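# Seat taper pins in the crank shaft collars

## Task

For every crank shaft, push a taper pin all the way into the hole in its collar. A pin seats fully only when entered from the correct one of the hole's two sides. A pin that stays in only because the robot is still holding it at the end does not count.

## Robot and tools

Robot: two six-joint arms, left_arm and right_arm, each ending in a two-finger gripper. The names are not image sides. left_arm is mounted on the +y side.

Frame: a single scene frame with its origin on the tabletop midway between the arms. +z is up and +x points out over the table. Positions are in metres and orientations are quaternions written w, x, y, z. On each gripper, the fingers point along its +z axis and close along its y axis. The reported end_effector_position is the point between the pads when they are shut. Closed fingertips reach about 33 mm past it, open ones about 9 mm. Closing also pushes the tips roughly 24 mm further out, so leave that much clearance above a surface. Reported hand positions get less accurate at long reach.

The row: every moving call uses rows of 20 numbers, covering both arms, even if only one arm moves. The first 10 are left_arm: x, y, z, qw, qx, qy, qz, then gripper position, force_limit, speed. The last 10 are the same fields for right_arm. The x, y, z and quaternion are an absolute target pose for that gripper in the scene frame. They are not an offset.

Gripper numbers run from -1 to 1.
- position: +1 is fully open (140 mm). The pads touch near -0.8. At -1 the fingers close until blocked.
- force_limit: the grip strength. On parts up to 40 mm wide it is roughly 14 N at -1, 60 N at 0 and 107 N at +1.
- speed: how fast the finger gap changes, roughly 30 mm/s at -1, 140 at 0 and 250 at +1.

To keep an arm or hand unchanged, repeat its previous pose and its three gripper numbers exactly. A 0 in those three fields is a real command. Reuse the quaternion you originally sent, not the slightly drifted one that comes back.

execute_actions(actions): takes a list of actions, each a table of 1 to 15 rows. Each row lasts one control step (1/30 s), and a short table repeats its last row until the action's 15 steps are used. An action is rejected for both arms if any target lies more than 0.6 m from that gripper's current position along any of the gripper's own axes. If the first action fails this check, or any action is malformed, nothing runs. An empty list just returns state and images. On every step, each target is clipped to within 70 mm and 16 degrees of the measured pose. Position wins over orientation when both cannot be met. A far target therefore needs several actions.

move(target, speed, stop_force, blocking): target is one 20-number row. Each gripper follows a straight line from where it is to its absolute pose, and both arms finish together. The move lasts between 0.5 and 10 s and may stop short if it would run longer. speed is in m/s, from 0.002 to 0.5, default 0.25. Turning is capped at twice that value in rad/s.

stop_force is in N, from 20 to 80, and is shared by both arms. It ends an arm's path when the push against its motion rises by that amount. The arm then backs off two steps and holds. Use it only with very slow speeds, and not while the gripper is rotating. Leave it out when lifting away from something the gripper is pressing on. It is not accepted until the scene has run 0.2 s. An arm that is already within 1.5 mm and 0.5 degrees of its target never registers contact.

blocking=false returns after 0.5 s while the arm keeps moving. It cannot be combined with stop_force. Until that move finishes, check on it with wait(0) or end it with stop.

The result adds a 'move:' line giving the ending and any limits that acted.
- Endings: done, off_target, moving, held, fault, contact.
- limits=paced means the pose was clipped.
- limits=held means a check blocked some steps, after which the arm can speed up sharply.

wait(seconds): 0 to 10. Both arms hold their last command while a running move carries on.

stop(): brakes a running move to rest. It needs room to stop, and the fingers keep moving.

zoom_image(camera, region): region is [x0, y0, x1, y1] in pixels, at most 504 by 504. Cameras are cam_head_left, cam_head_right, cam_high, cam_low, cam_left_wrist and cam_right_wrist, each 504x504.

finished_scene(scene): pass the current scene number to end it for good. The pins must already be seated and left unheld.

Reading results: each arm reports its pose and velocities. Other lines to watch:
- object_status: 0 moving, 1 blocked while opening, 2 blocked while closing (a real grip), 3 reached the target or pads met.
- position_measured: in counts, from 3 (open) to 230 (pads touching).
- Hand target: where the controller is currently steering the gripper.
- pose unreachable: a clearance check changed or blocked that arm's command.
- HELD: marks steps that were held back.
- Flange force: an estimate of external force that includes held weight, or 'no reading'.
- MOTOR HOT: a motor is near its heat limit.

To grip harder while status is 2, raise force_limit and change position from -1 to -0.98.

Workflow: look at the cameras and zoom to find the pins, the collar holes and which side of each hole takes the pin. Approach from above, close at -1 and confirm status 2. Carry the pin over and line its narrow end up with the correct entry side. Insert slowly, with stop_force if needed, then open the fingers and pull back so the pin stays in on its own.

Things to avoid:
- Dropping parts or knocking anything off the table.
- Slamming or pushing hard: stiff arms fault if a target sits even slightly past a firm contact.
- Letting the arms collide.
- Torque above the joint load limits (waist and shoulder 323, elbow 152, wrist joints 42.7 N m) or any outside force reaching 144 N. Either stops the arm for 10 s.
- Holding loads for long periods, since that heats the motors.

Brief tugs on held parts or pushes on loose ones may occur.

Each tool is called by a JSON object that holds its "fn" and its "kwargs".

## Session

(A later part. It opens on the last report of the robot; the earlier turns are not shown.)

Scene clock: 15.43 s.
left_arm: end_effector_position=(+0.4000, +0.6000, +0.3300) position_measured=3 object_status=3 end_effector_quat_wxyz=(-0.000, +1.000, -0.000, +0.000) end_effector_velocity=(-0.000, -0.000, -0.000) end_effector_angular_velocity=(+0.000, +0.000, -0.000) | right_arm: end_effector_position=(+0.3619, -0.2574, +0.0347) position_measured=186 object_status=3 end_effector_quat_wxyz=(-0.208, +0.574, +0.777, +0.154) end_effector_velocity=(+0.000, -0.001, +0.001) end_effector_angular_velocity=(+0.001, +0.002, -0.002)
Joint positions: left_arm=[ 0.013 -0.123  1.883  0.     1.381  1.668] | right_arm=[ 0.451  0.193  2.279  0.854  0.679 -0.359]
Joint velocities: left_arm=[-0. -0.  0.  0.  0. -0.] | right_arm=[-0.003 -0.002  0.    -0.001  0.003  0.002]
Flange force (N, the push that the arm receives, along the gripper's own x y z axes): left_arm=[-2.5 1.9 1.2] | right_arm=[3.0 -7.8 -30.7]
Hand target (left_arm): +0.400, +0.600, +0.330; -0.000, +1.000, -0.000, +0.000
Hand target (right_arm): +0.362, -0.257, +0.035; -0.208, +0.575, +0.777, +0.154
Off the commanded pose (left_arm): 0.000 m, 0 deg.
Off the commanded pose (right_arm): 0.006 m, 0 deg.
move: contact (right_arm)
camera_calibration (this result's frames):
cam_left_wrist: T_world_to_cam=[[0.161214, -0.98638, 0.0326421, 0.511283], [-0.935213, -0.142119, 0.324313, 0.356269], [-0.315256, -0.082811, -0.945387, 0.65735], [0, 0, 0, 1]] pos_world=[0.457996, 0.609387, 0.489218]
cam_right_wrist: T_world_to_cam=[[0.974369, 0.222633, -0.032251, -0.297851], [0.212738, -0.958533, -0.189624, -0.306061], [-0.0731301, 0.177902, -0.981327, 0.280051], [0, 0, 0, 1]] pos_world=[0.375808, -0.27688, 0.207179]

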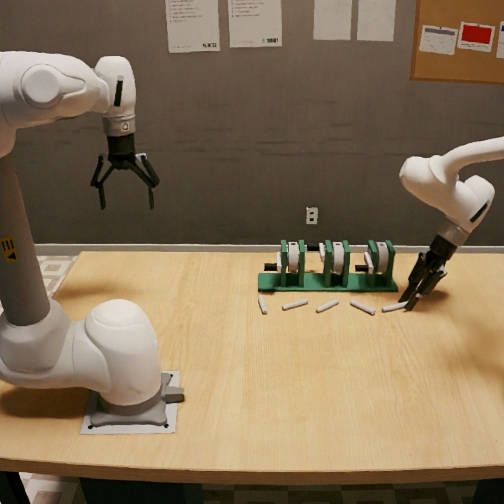

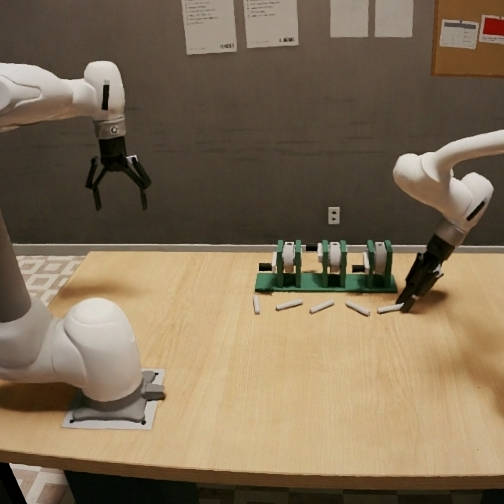

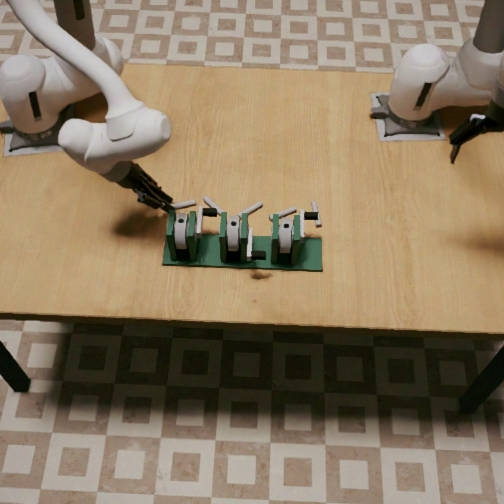

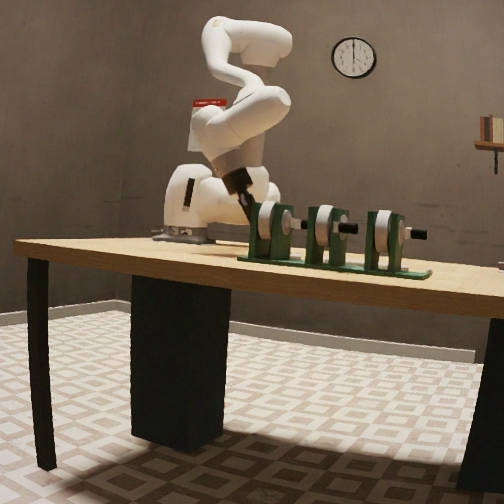

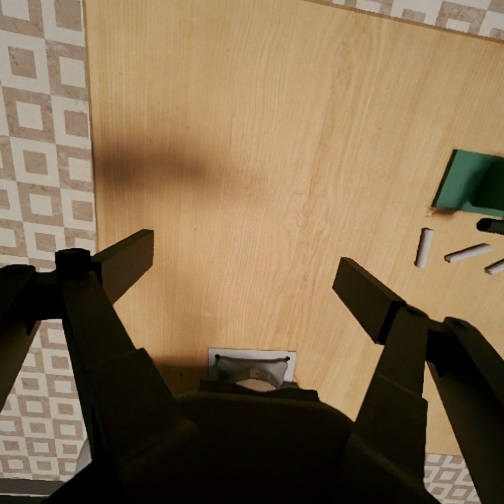

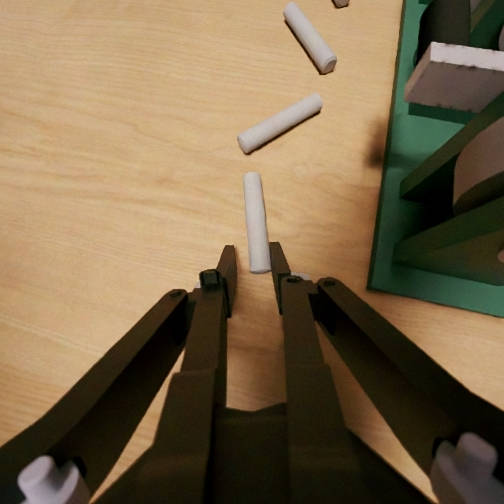

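{"fn": "move", "kwargs": {"target": [0.4,0.6,0.33,0,1,0,0,1,0,0,0.362,-0.251,0.0368,-0.208,0.5745,0.7765,0.154,-0.45,0,0], "speed": 0.02}}

{"fn": "move", "kwargs": {"target": [0.4,0.6,0.33,0,1,0,0,1,0,0,0.362,-0.251,0.0368,-0.208,0.5745,0.7765,0.154,-1,0.3,-0.5]}}

{"fn": "move", "kwargs": {"target": [0.4,0.6,0.33,0,1,0,0,1,0,0,0.362,-0.28,0.27,-0.208,0.5745,0.7765,0.154,-1,0.3,-0.5]}}

{"fn": "move", "kwargs": {"target": [0.4,0.6,0.33,0,1,0,0,1,0,0,0.508,-0.216,0.26,-0.3536,0.6124,-0.6124,-0.3536,-1,0.3,-0.5], "speed": 0.5}}

{"fn": "zoom_image", "kwargs": {"camera": "cam_head_right", "region": [330, 180, 430, 280]}}

{"fn": "zoom_image", "kwargs": {"camera": "cam_low", "region": [210, 140, 310, 240]}}

Scene clock: 17.10 s.
left_arm: end_effector_position=(+0.4000, +0.6000, +0.3300) position_measured=3 object_status=3 end_effector_quat_wxyz=(-0.000, +1.000, -0.000, +0.000) end_effector_velocity=(-0.001, +0.000, -0.000) end_effector_angular_velocity=(+0.001, +0.002, +0.000) | right_arm: end_effector_position=(+0.3620, -0.2510, +0.0368) position_measured=186 object_status=3 end_effector_quat_wxyz=(-0.208, +0.575, +0.777, +0.154) end_effector_velocity=(-0.001, +0.000, +0.001) end_effector_angular_velocity=(+0.001, +0.000, +0.001)
Joint positions: left_arm=[ 0.013 -0.123  1.883  0.     1.381  1.668] | right_arm=[ 0.461  0.195  2.27   0.851  0.679 -0.344]
Joint velocities: left_arm=[ 0.    -0.     0.001  0.001  0.001 -0.   ] | right_arm=[ 0.001 -0.001 -0.    -0.     0.002 -0.   ]
Flange force (N, the push that the arm receives, along the gripper's own x y z axes): left_arm=[-0.3 4.1 1.3] | right_arm=[3.0 -0.4 1.0]
Hand target (left_arm): +0.400, +0.600, +0.330; -0.000, +1.000, +0.000, +0.000
Hand target (right_arm): +0.362, -0.251, +0.037; -0.208, +0.575, +0.777, +0.154
Off the commanded pose (left_arm): 0.000 m, 0 deg.
Off the commanded pose (right_arm): 0.000 m, 0 deg.
move: done
camera_calibration (this result's frames):
cam_left_wrist: T_world_to_cam=[[0.161214, -0.98638, 0.0326421, 0.511283], [-0.935213, -0.142119, 0.324313, 0.356269], [-0.315256, -0.0828109, -0.945387, 0.65735], [0, 0, 0, 1]] pos_world=[0.457996, 0.609387, 0.489218]
cam_right_wrist: T_world_to_cam=[[0.974413, 0.222445, -0.0322196, -0.299369], [0.212539, -0.958524, -0.18989, -0.299496], [-0.0731234, 0.178183, -0.981277, 0.28105], [0, 0, 0, 1]] pos_world=[0.375915, -0.27056, 0.209271]

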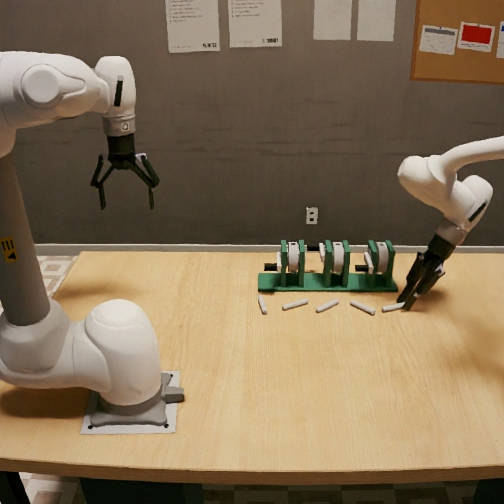

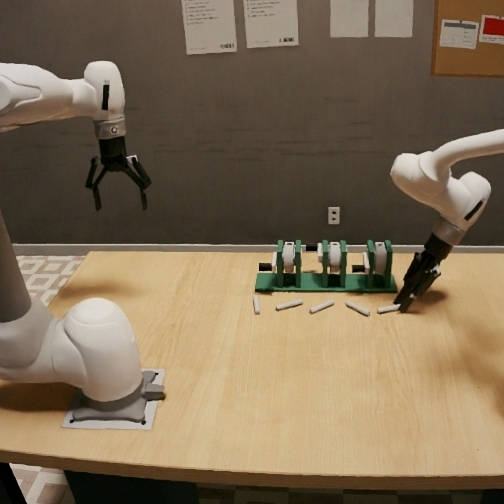

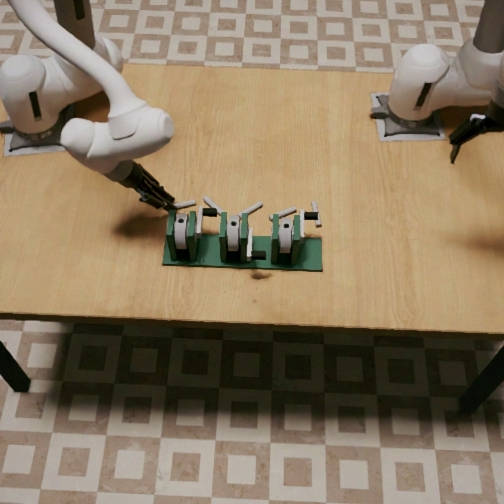

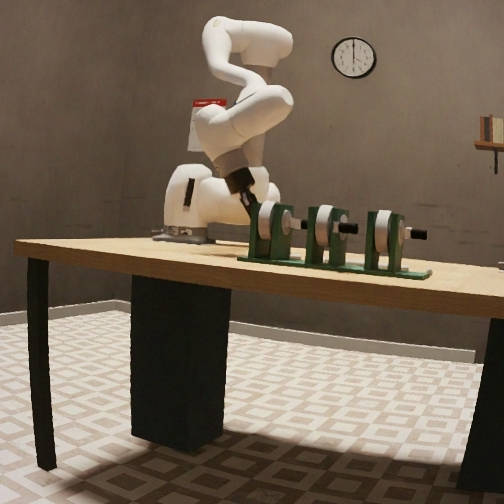

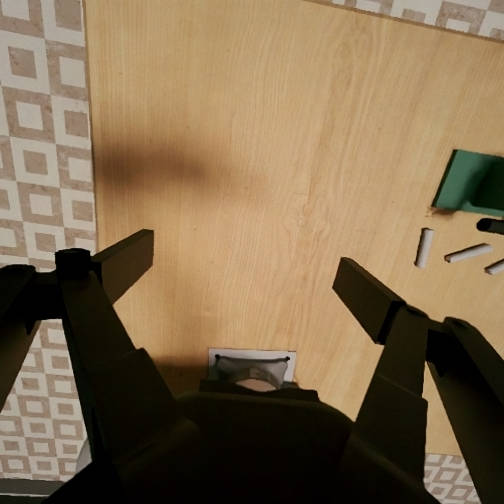

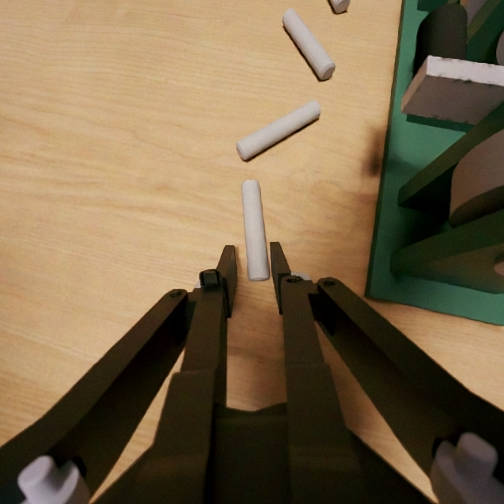

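Scene clock: 17.80 s.
left_arm: end_effector_position=(+0.4000, +0.6000, +0.3300) position_measured=3 object_status=3 end_effector_quat_wxyz=(-0.000, +1.000, -0.000, +0.000) end_effector_velocity=(-0.000, +0.000, +0.001) end_effector_angular_velocity=(+0.002, -0.001, -0.001) | right_arm: end_effector_position=(+0.3620, -0.2510, +0.0368) position_measured=210 object_status=2 end_effector_quat_wxyz=(-0.208, +0.575, +0.777, +0.154) end_effector_velocity=(-0.000, +0.000, +0.001) end_effector_angular_velocity=(+0.001, +0.000, +0.001)
Joint positions: left_arm=[ 0.013 -0.123  1.883 -0.     1.381  1.668] | right_arm=[ 0.461  0.195  2.27   0.851  0.679 -0.344]
Joint velocities: left_arm=[-0.    -0.001 -0.001  0.002  0.001  0.   ] | right_arm=[-0.    -0.001 -0.    -0.     0.002 -0.   ]
Flange force (N, the push that the arm receives, along the gripper's own x y z axes): left_arm=[-1.6 1.6 1.1] | right_arm=[6.0 -3.6 -14.9]
Hand target (left_arm): +0.400, +0.600, +0.330; -0.000, +1.000, +0.000, +0.000
Hand target (right_arm): +0.362, -0.251, +0.037; -0.208, +0.575, +0.777, +0.154
Off the commanded pose (left_arm): 0.000 m, 0 deg.
Off the commanded pose (right_arm): 0.000 m, 0 deg.
move: done
camera_calibration (this result's frames):
cam_left_wrist: T_world_to_cam=[[0.161214, -0.98638, 0.0326421, 0.511283], [-0.935213, -0.142119, 0.324313, 0.356269], [-0.315256, -0.082811, -0.945387, 0.65735], [0, 0, 0, 1]] pos_world=[0.457996, 0.609387, 0.489218]
cam_right_wrist: T_world_to_cam=[[0.974417, 0.222436, -0.0321563, -0.299419], [0.212541, -0.958522, -0.189898, -0.299473], [-0.0730627, 0.178206, -0.981277, 0.281055], [0, 0, 0, 1]] pos_world=[0.375944, -0.270536, 0.209296]

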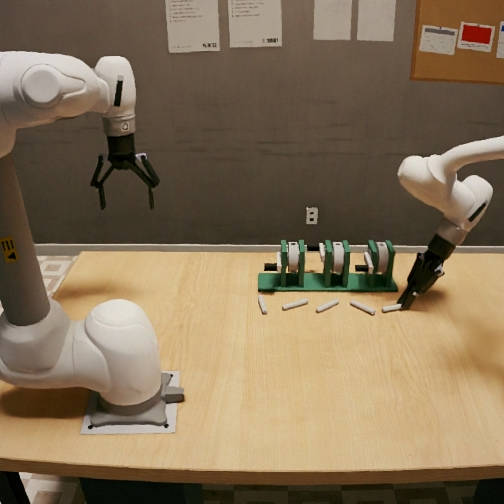

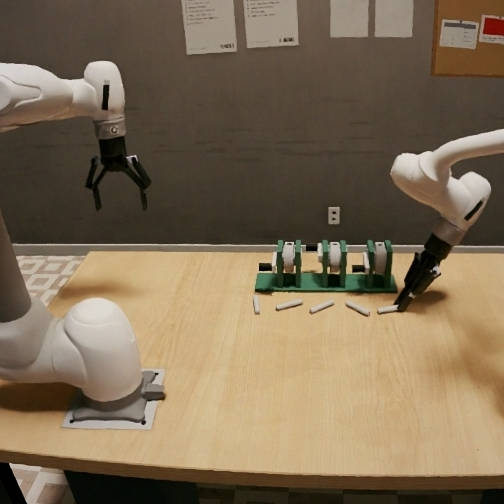

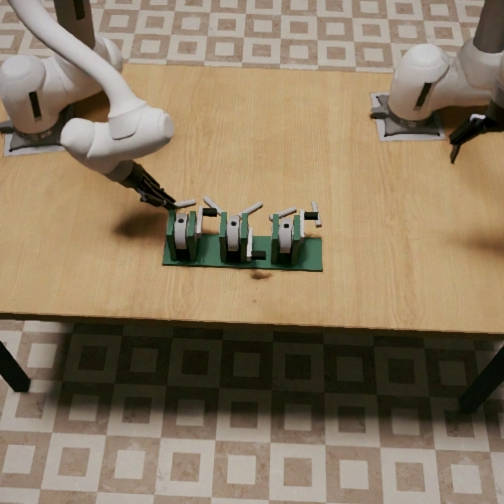

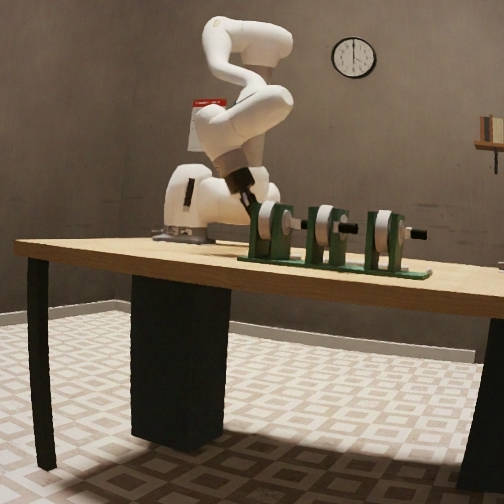

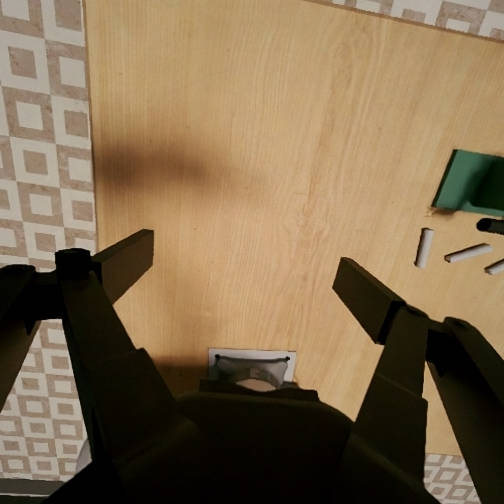

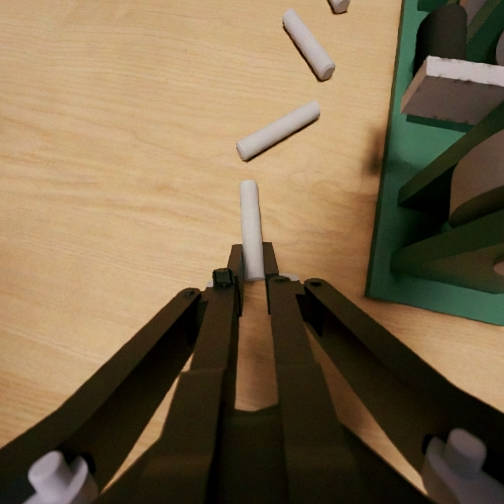

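Scene clock: 19.13 s.
left_arm: end_effector_position=(+0.4000, +0.6000, +0.3300) position_measured=3 object_status=3 end_effector_quat_wxyz=(-0.000, +1.000, -0.000, +0.000) end_effector_velocity=(-0.001, +0.000, -0.000) end_effector_angular_velocity=(+0.000, +0.001, +0.000) | right_arm: end_effector_position=(+0.3620, -0.2796, +0.2699) position_measured=210 object_status=2 end_effector_quat_wxyz=(-0.208, +0.574, +0.777, +0.154) end_effector_velocity=(-0.000, +0.000, +0.001) end_effector_angular_velocity=(+0.001, -0.002, +0.001)
Joint positions: left_arm=[ 0.013 -0.123  1.883  0.     1.381  1.668] | right_arm=[ 0.41  -0.106  2.064  0.571  1.096  0.039]
Joint velocities: left_arm=[ 0.    -0.     0.001  0.     0.001 -0.   ] | right_arm=[ 0.001 -0.001 -0.001 -0.    -0.     0.   ]
Flange force (N, the push that the arm receives, along the gripper's own x y z axes): left_arm=[0.3 0.9 1.1] | right_arm=[0.8 -2.2 1.8]
Hand target (left_arm): +0.400, +0.600, +0.330; -0.000, +1.000, +0.000, +0.000
Hand target (right_arm): +0.362, -0.280, +0.270; -0.208, +0.574, +0.777, +0.154
Off the commanded pose (left_arm): 0.000 m, 0 deg.
Off the commanded pose (right_arm): 0.000 m, 0 deg.
move: done
camera_calibration (this result's frames):
cam_left_wrist: T_world_to_cam=[[0.161213, -0.98638, 0.032642, 0.511283], [-0.935213, -0.142118, 0.324313, 0.356269], [-0.315256, -0.0828108, -0.945387, 0.65735], [0, 0, 0, 1]] pos_world=[0.457996, 0.609387, 0.489218]
cam_right_wrist: T_world_to_cam=[[0.974265, 0.223059, -0.0324359, -0.285228], [0.213035, -0.958229, -0.190823, -0.282503], [-0.0736459, 0.179002, -0.981088, 0.515207], [0, 0, 0, 1]] pos_world=[0.376014, -0.299303, 0.442304]

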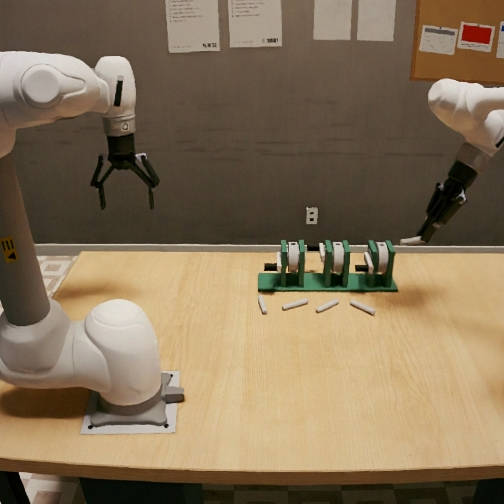

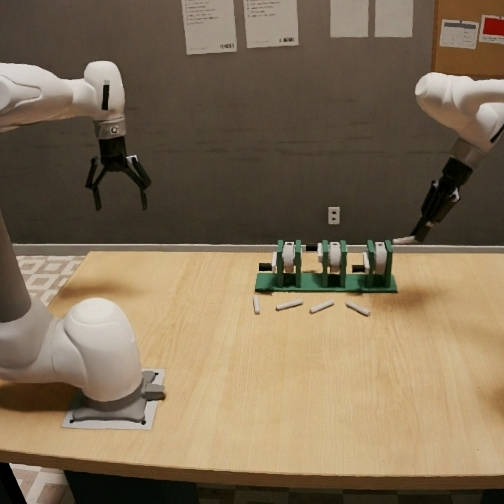

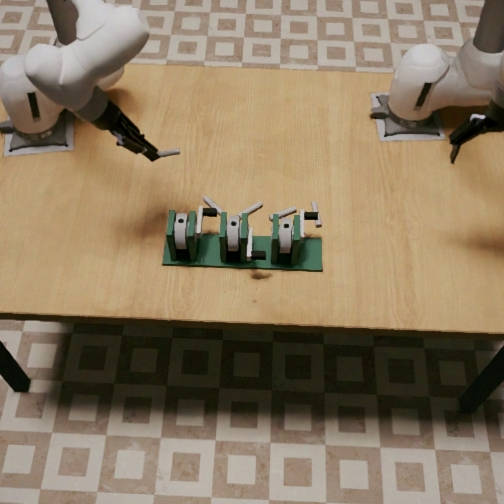

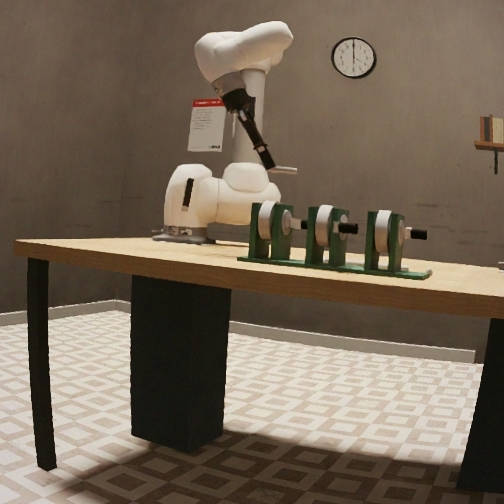

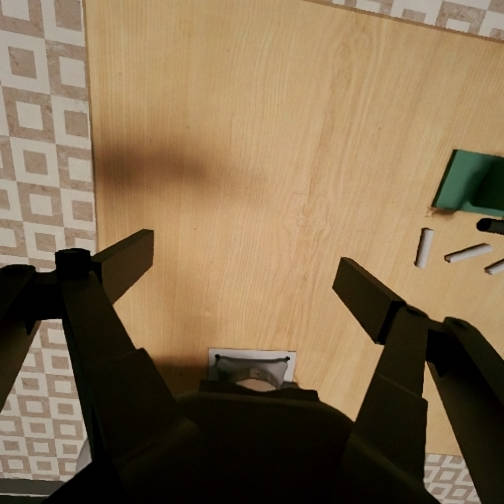

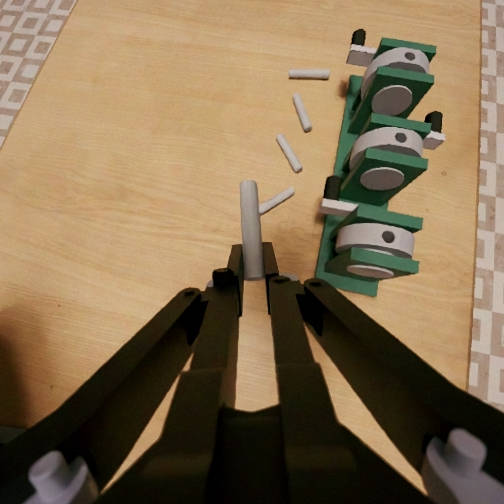

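Scene clock: 22.53 s.
left_arm: end_effector_position=(+0.4000, +0.6000, +0.3300) position_measured=3 object_status=3 end_effector_quat_wxyz=(-0.000, +1.000, -0.000, +0.000) end_effector_velocity=(+0.000, +0.000, -0.000) end_effector_angular_velocity=(+0.000, +0.000, +0.000) | right_arm: end_effector_position=(+0.5081, -0.2161, +0.2600) position_measured=210 object_status=2 end_effector_quat_wxyz=(+0.353, -0.612, +0.613, +0.353) end_effector_velocity=(-0.000, +0.000, -0.000) end_effector_angular_velocity=(+0.000, -0.000, +0.001)
Joint positions: left_arm=[ 0.013 -0.123  1.883  0.     1.381  1.668] | right_arm=[ 0.195  0.097  2.134  1.322  0.986 -3.628]
Joint velocities: left_arm=[-0.  0.  0.  0. -0. -0.] | right_arm=[ 0.     0.     0.     0.     0.001 -0.001]
Flange force (N, the push that the arm receives, along the gripper's own x y z axes): left_arm=[-0.3 0.7 0.8] | right_arm=[-1.0 0.8 0.8]
Hand target (left_arm): +0.400, +0.600, +0.330; -0.000, +1.000, +0.000, +0.000
Hand target (right_arm): +0.508, -0.216, +0.260; -0.353, +0.612, -0.613, -0.353
Off the commanded pose (left_arm): 0.000 m, 0 deg.
Off the commanded pose (right_arm): 0.000 m, 0 deg.
move: done
camera_calibration (this result's frames):
cam_left_wrist: T_world_to_cam=[[0.161214, -0.98638, 0.0326419, 0.511283], [-0.935213, -0.142119, 0.324313, 0.356269], [-0.315256, -0.0828108, -0.945387, 0.65735], [0, 0, 0, 1]] pos_world=[0.457996, 0.609387, 0.489218]
cam_right_wrist: T_world_to_cam=[[-0.996822, 0.0332547, 0.0723838, 0.491212], [0.0774203, 0.19062, 0.978606, -0.24154], [0.0187454, 0.9811, -0.192589, 0.426289], [0, 0, 0, 1]] pos_world=[0.50036, -0.388525, 0.282915]

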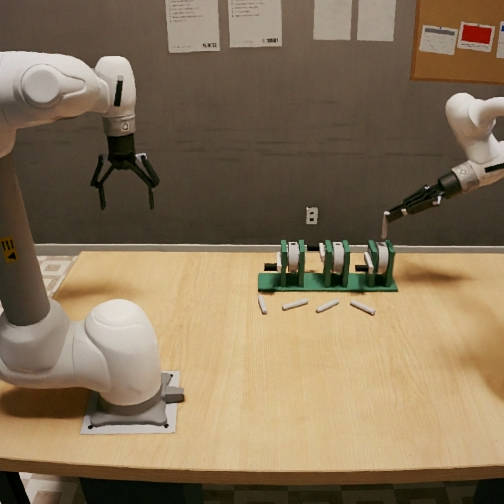

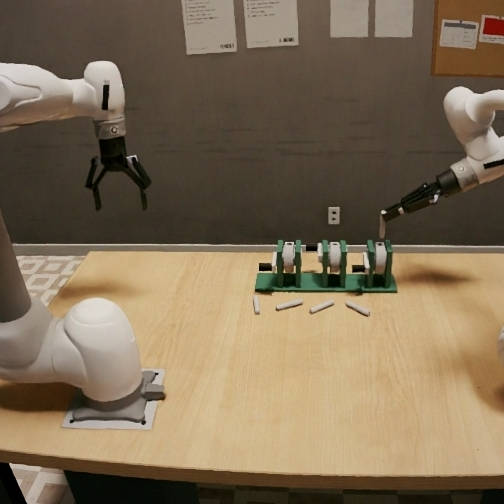

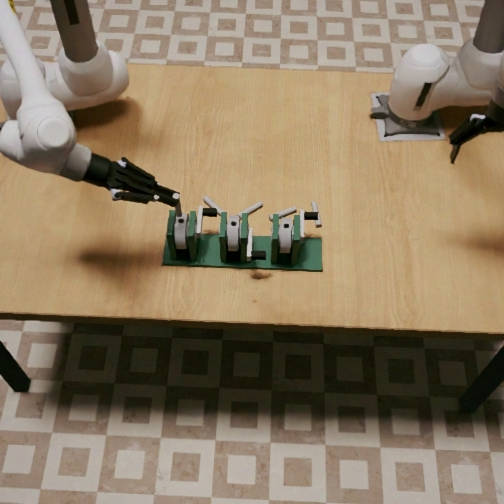

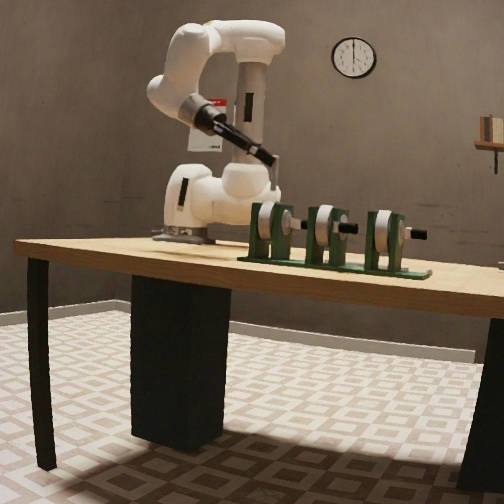

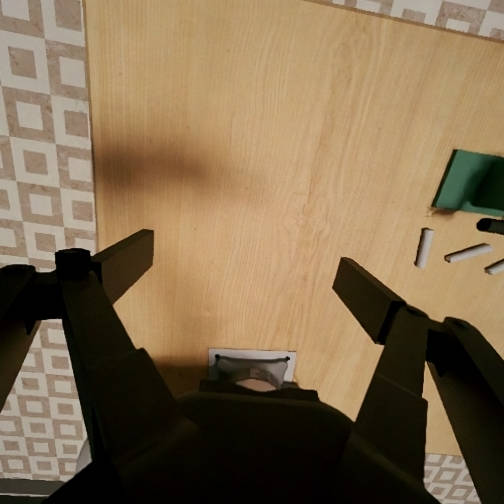

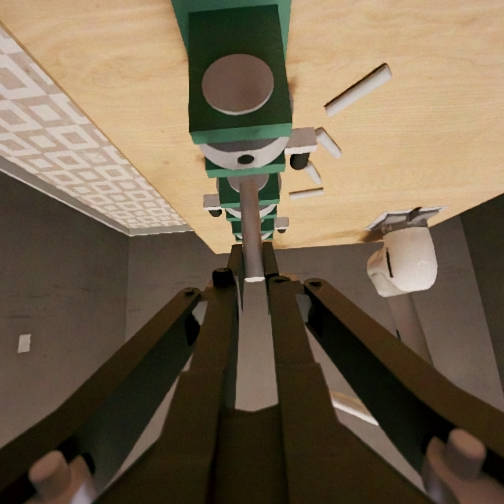

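Region (330, 180, 430, 280) of cam_head_right's 504x504 image, scaled by 5.040, with more detail than that image has.

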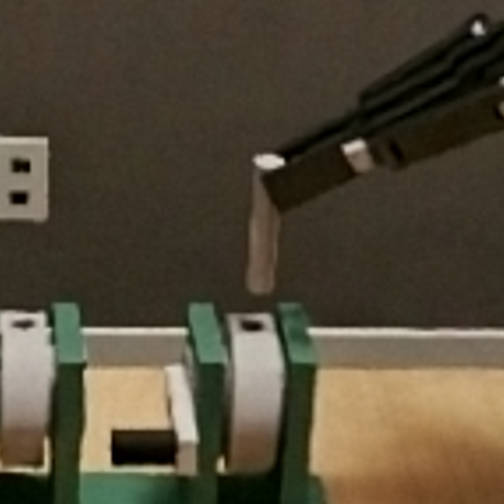

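Region (210, 140, 310, 240) of cam_low's 504x504 image, scaled by 5.040, with more detail than that image has.

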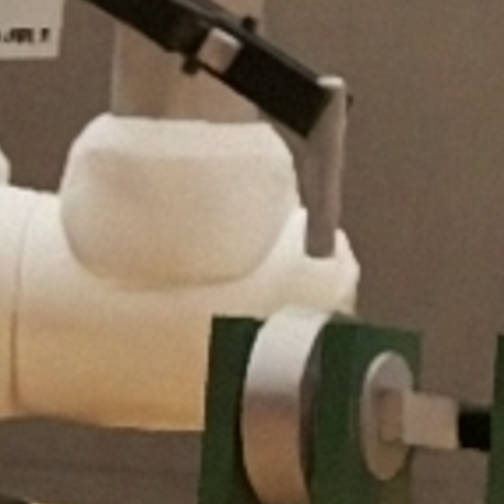

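{"fn": "move", "kwargs": {"target": [0.4,0.6,0.33,0,1,0,0,1,0,0,0.508,-0.212,0.241,-0.3536,0.6124,-0.6124,-0.3536,-1,0.3,-0.5], "speed": 0.05}}

{"fn": "zoom_image", "kwargs": {"camera": "cam_head_right", "region": [355, 205, 405, 255]}}

{"fn": "zoom_image", "kwargs": {"camera": "cam_high", "region": [155, 190, 205, 240]}}

{"fn": "zoom_image", "kwargs": {"camera": "cam_right_wrist", "region": [210, 150, 290, 230]}}

Scene clock: 24.00 s.
left_arm: end_effector_position=(+0.4000, +0.6000, +0.3300) position_measured=3 object_status=3 end_effector_quat_wxyz=(-0.000, +1.000, -0.000, +0.000) end_effector_velocity=(-0.000, -0.000, -0.000) end_effector_angular_velocity=(-0.002, -0.000, +0.001) | right_arm: end_effector_position=(+0.5080, -0.2120, +0.2410) position_measured=210 object_status=2 end_effector_quat_wxyz=(+0.354, -0.612, +0.612, +0.354) end_effector_velocity=(+0.000, -0.000, -0.000) end_effector_angular_velocity=(-0.000, -0.000, -0.000)
Joint positions: left_arm=[ 0.013 -0.123  1.883  0.     1.381  1.668] | right_arm=[ 0.202  0.123  2.149  1.353  0.972 -3.674]
Joint velocities: left_arm=[ 0.    -0.     0.    -0.002 -0.    -0.   ] | right_arm=[ 0.     0.     0.     0.    -0.001 -0.   ]
Flange force (N, the push that the arm receives, along the gripper's own x y z axes): left_arm=[-1.1 1.4 1.0] | right_arm=[-0.2 -0.2 2.1]
Hand target (left_arm): +0.400, +0.600, +0.330; -0.000, +1.000, +0.000, +0.000
Hand target (right_arm): +0.508, -0.212, +0.241; -0.354, +0.612, -0.612, -0.354
Off the commanded pose (left_arm): 0.000 m, 0 deg.
Off the commanded pose (right_arm): 0.000 m, 0 deg.
move: done
camera_calibration (this result's frames):
cam_left_wrist: T_world_to_cam=[[0.161214, -0.98638, 0.0326419, 0.511283], [-0.935213, -0.142119, 0.324313, 0.356269], [-0.315256, -0.0828107, -0.945387, 0.65735], [0, 0, 0, 1]] pos_world=[0.457996, 0.609387, 0.489218]
cam_right_wrist: T_world_to_cam=[[-0.996861, 0.0324171, 0.0722334, 0.492203], [0.0770981, 0.1899, 0.978772, -0.223746], [0.0180118, 0.981268, -0.191804, 0.418874], [0, 0, 0, 1]] pos_world=[0.500364, -0.384494, 0.263784]

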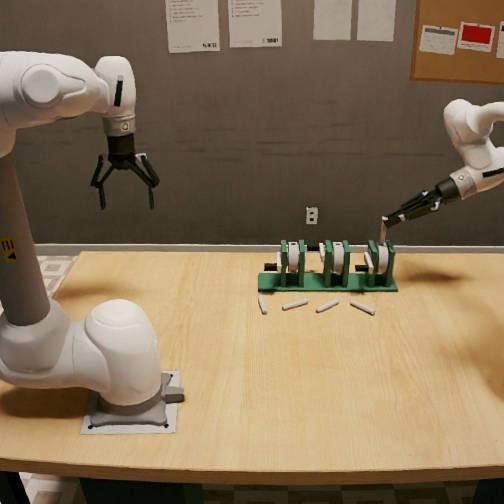

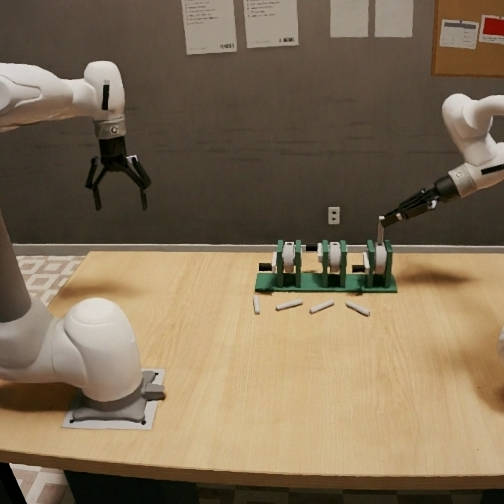

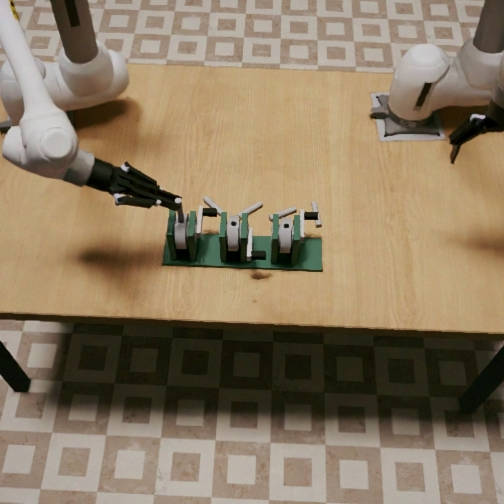

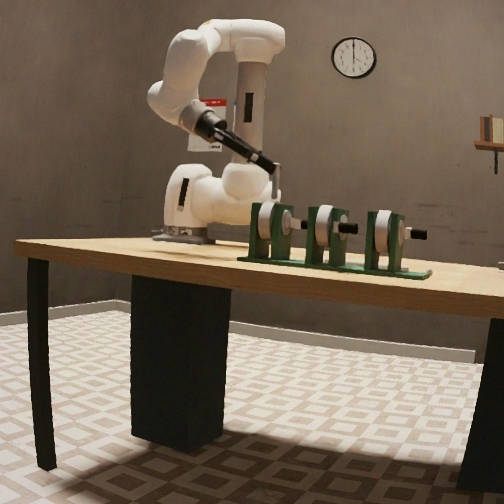

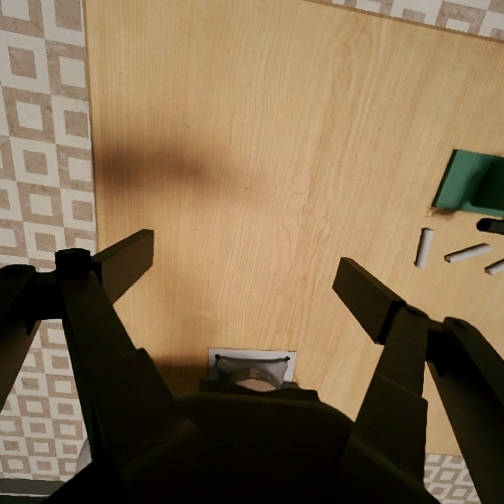

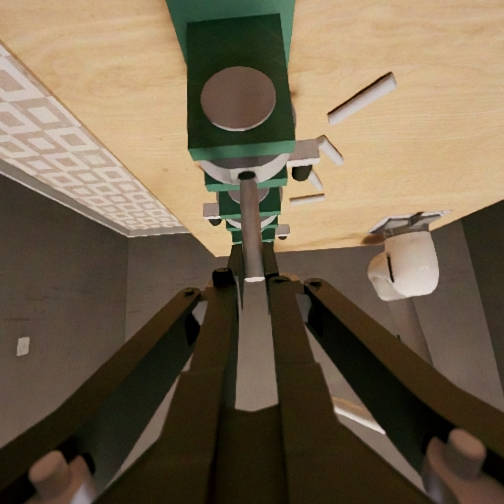

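Region (355, 205, 405, 255) of cam_head_right's 504x504 image, scaled by 10.080, with more detail than that image has.

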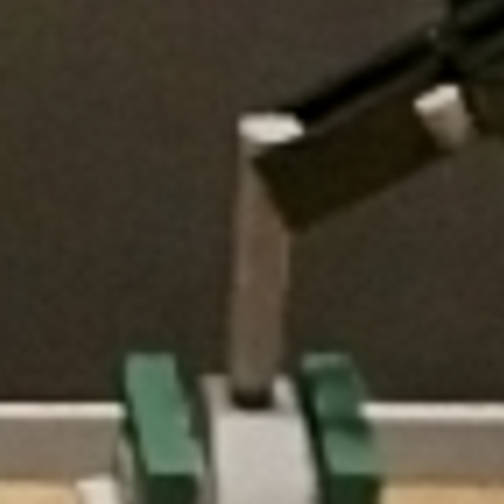

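Region (155, 190, 205, 240) of cam_high's 504x504 image, scaled by 10.080, with more detail than that image has.

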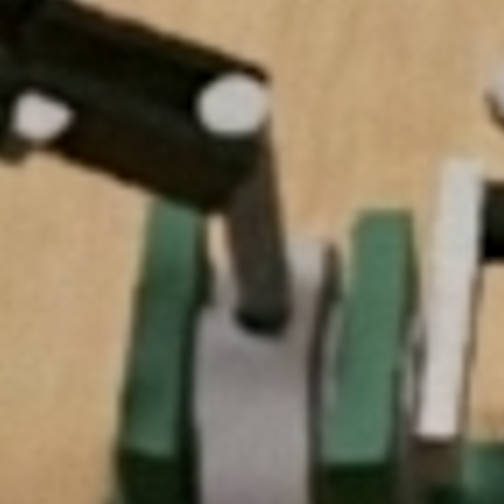

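Region (210, 150, 290, 230) of cam_right_wrist's 504x504 image, scaled by 6.300, with more detail than that image has.

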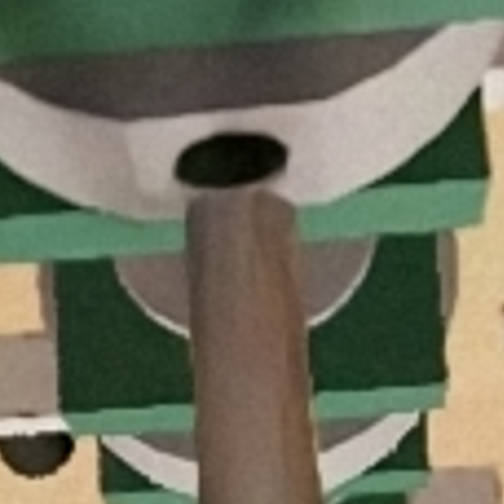

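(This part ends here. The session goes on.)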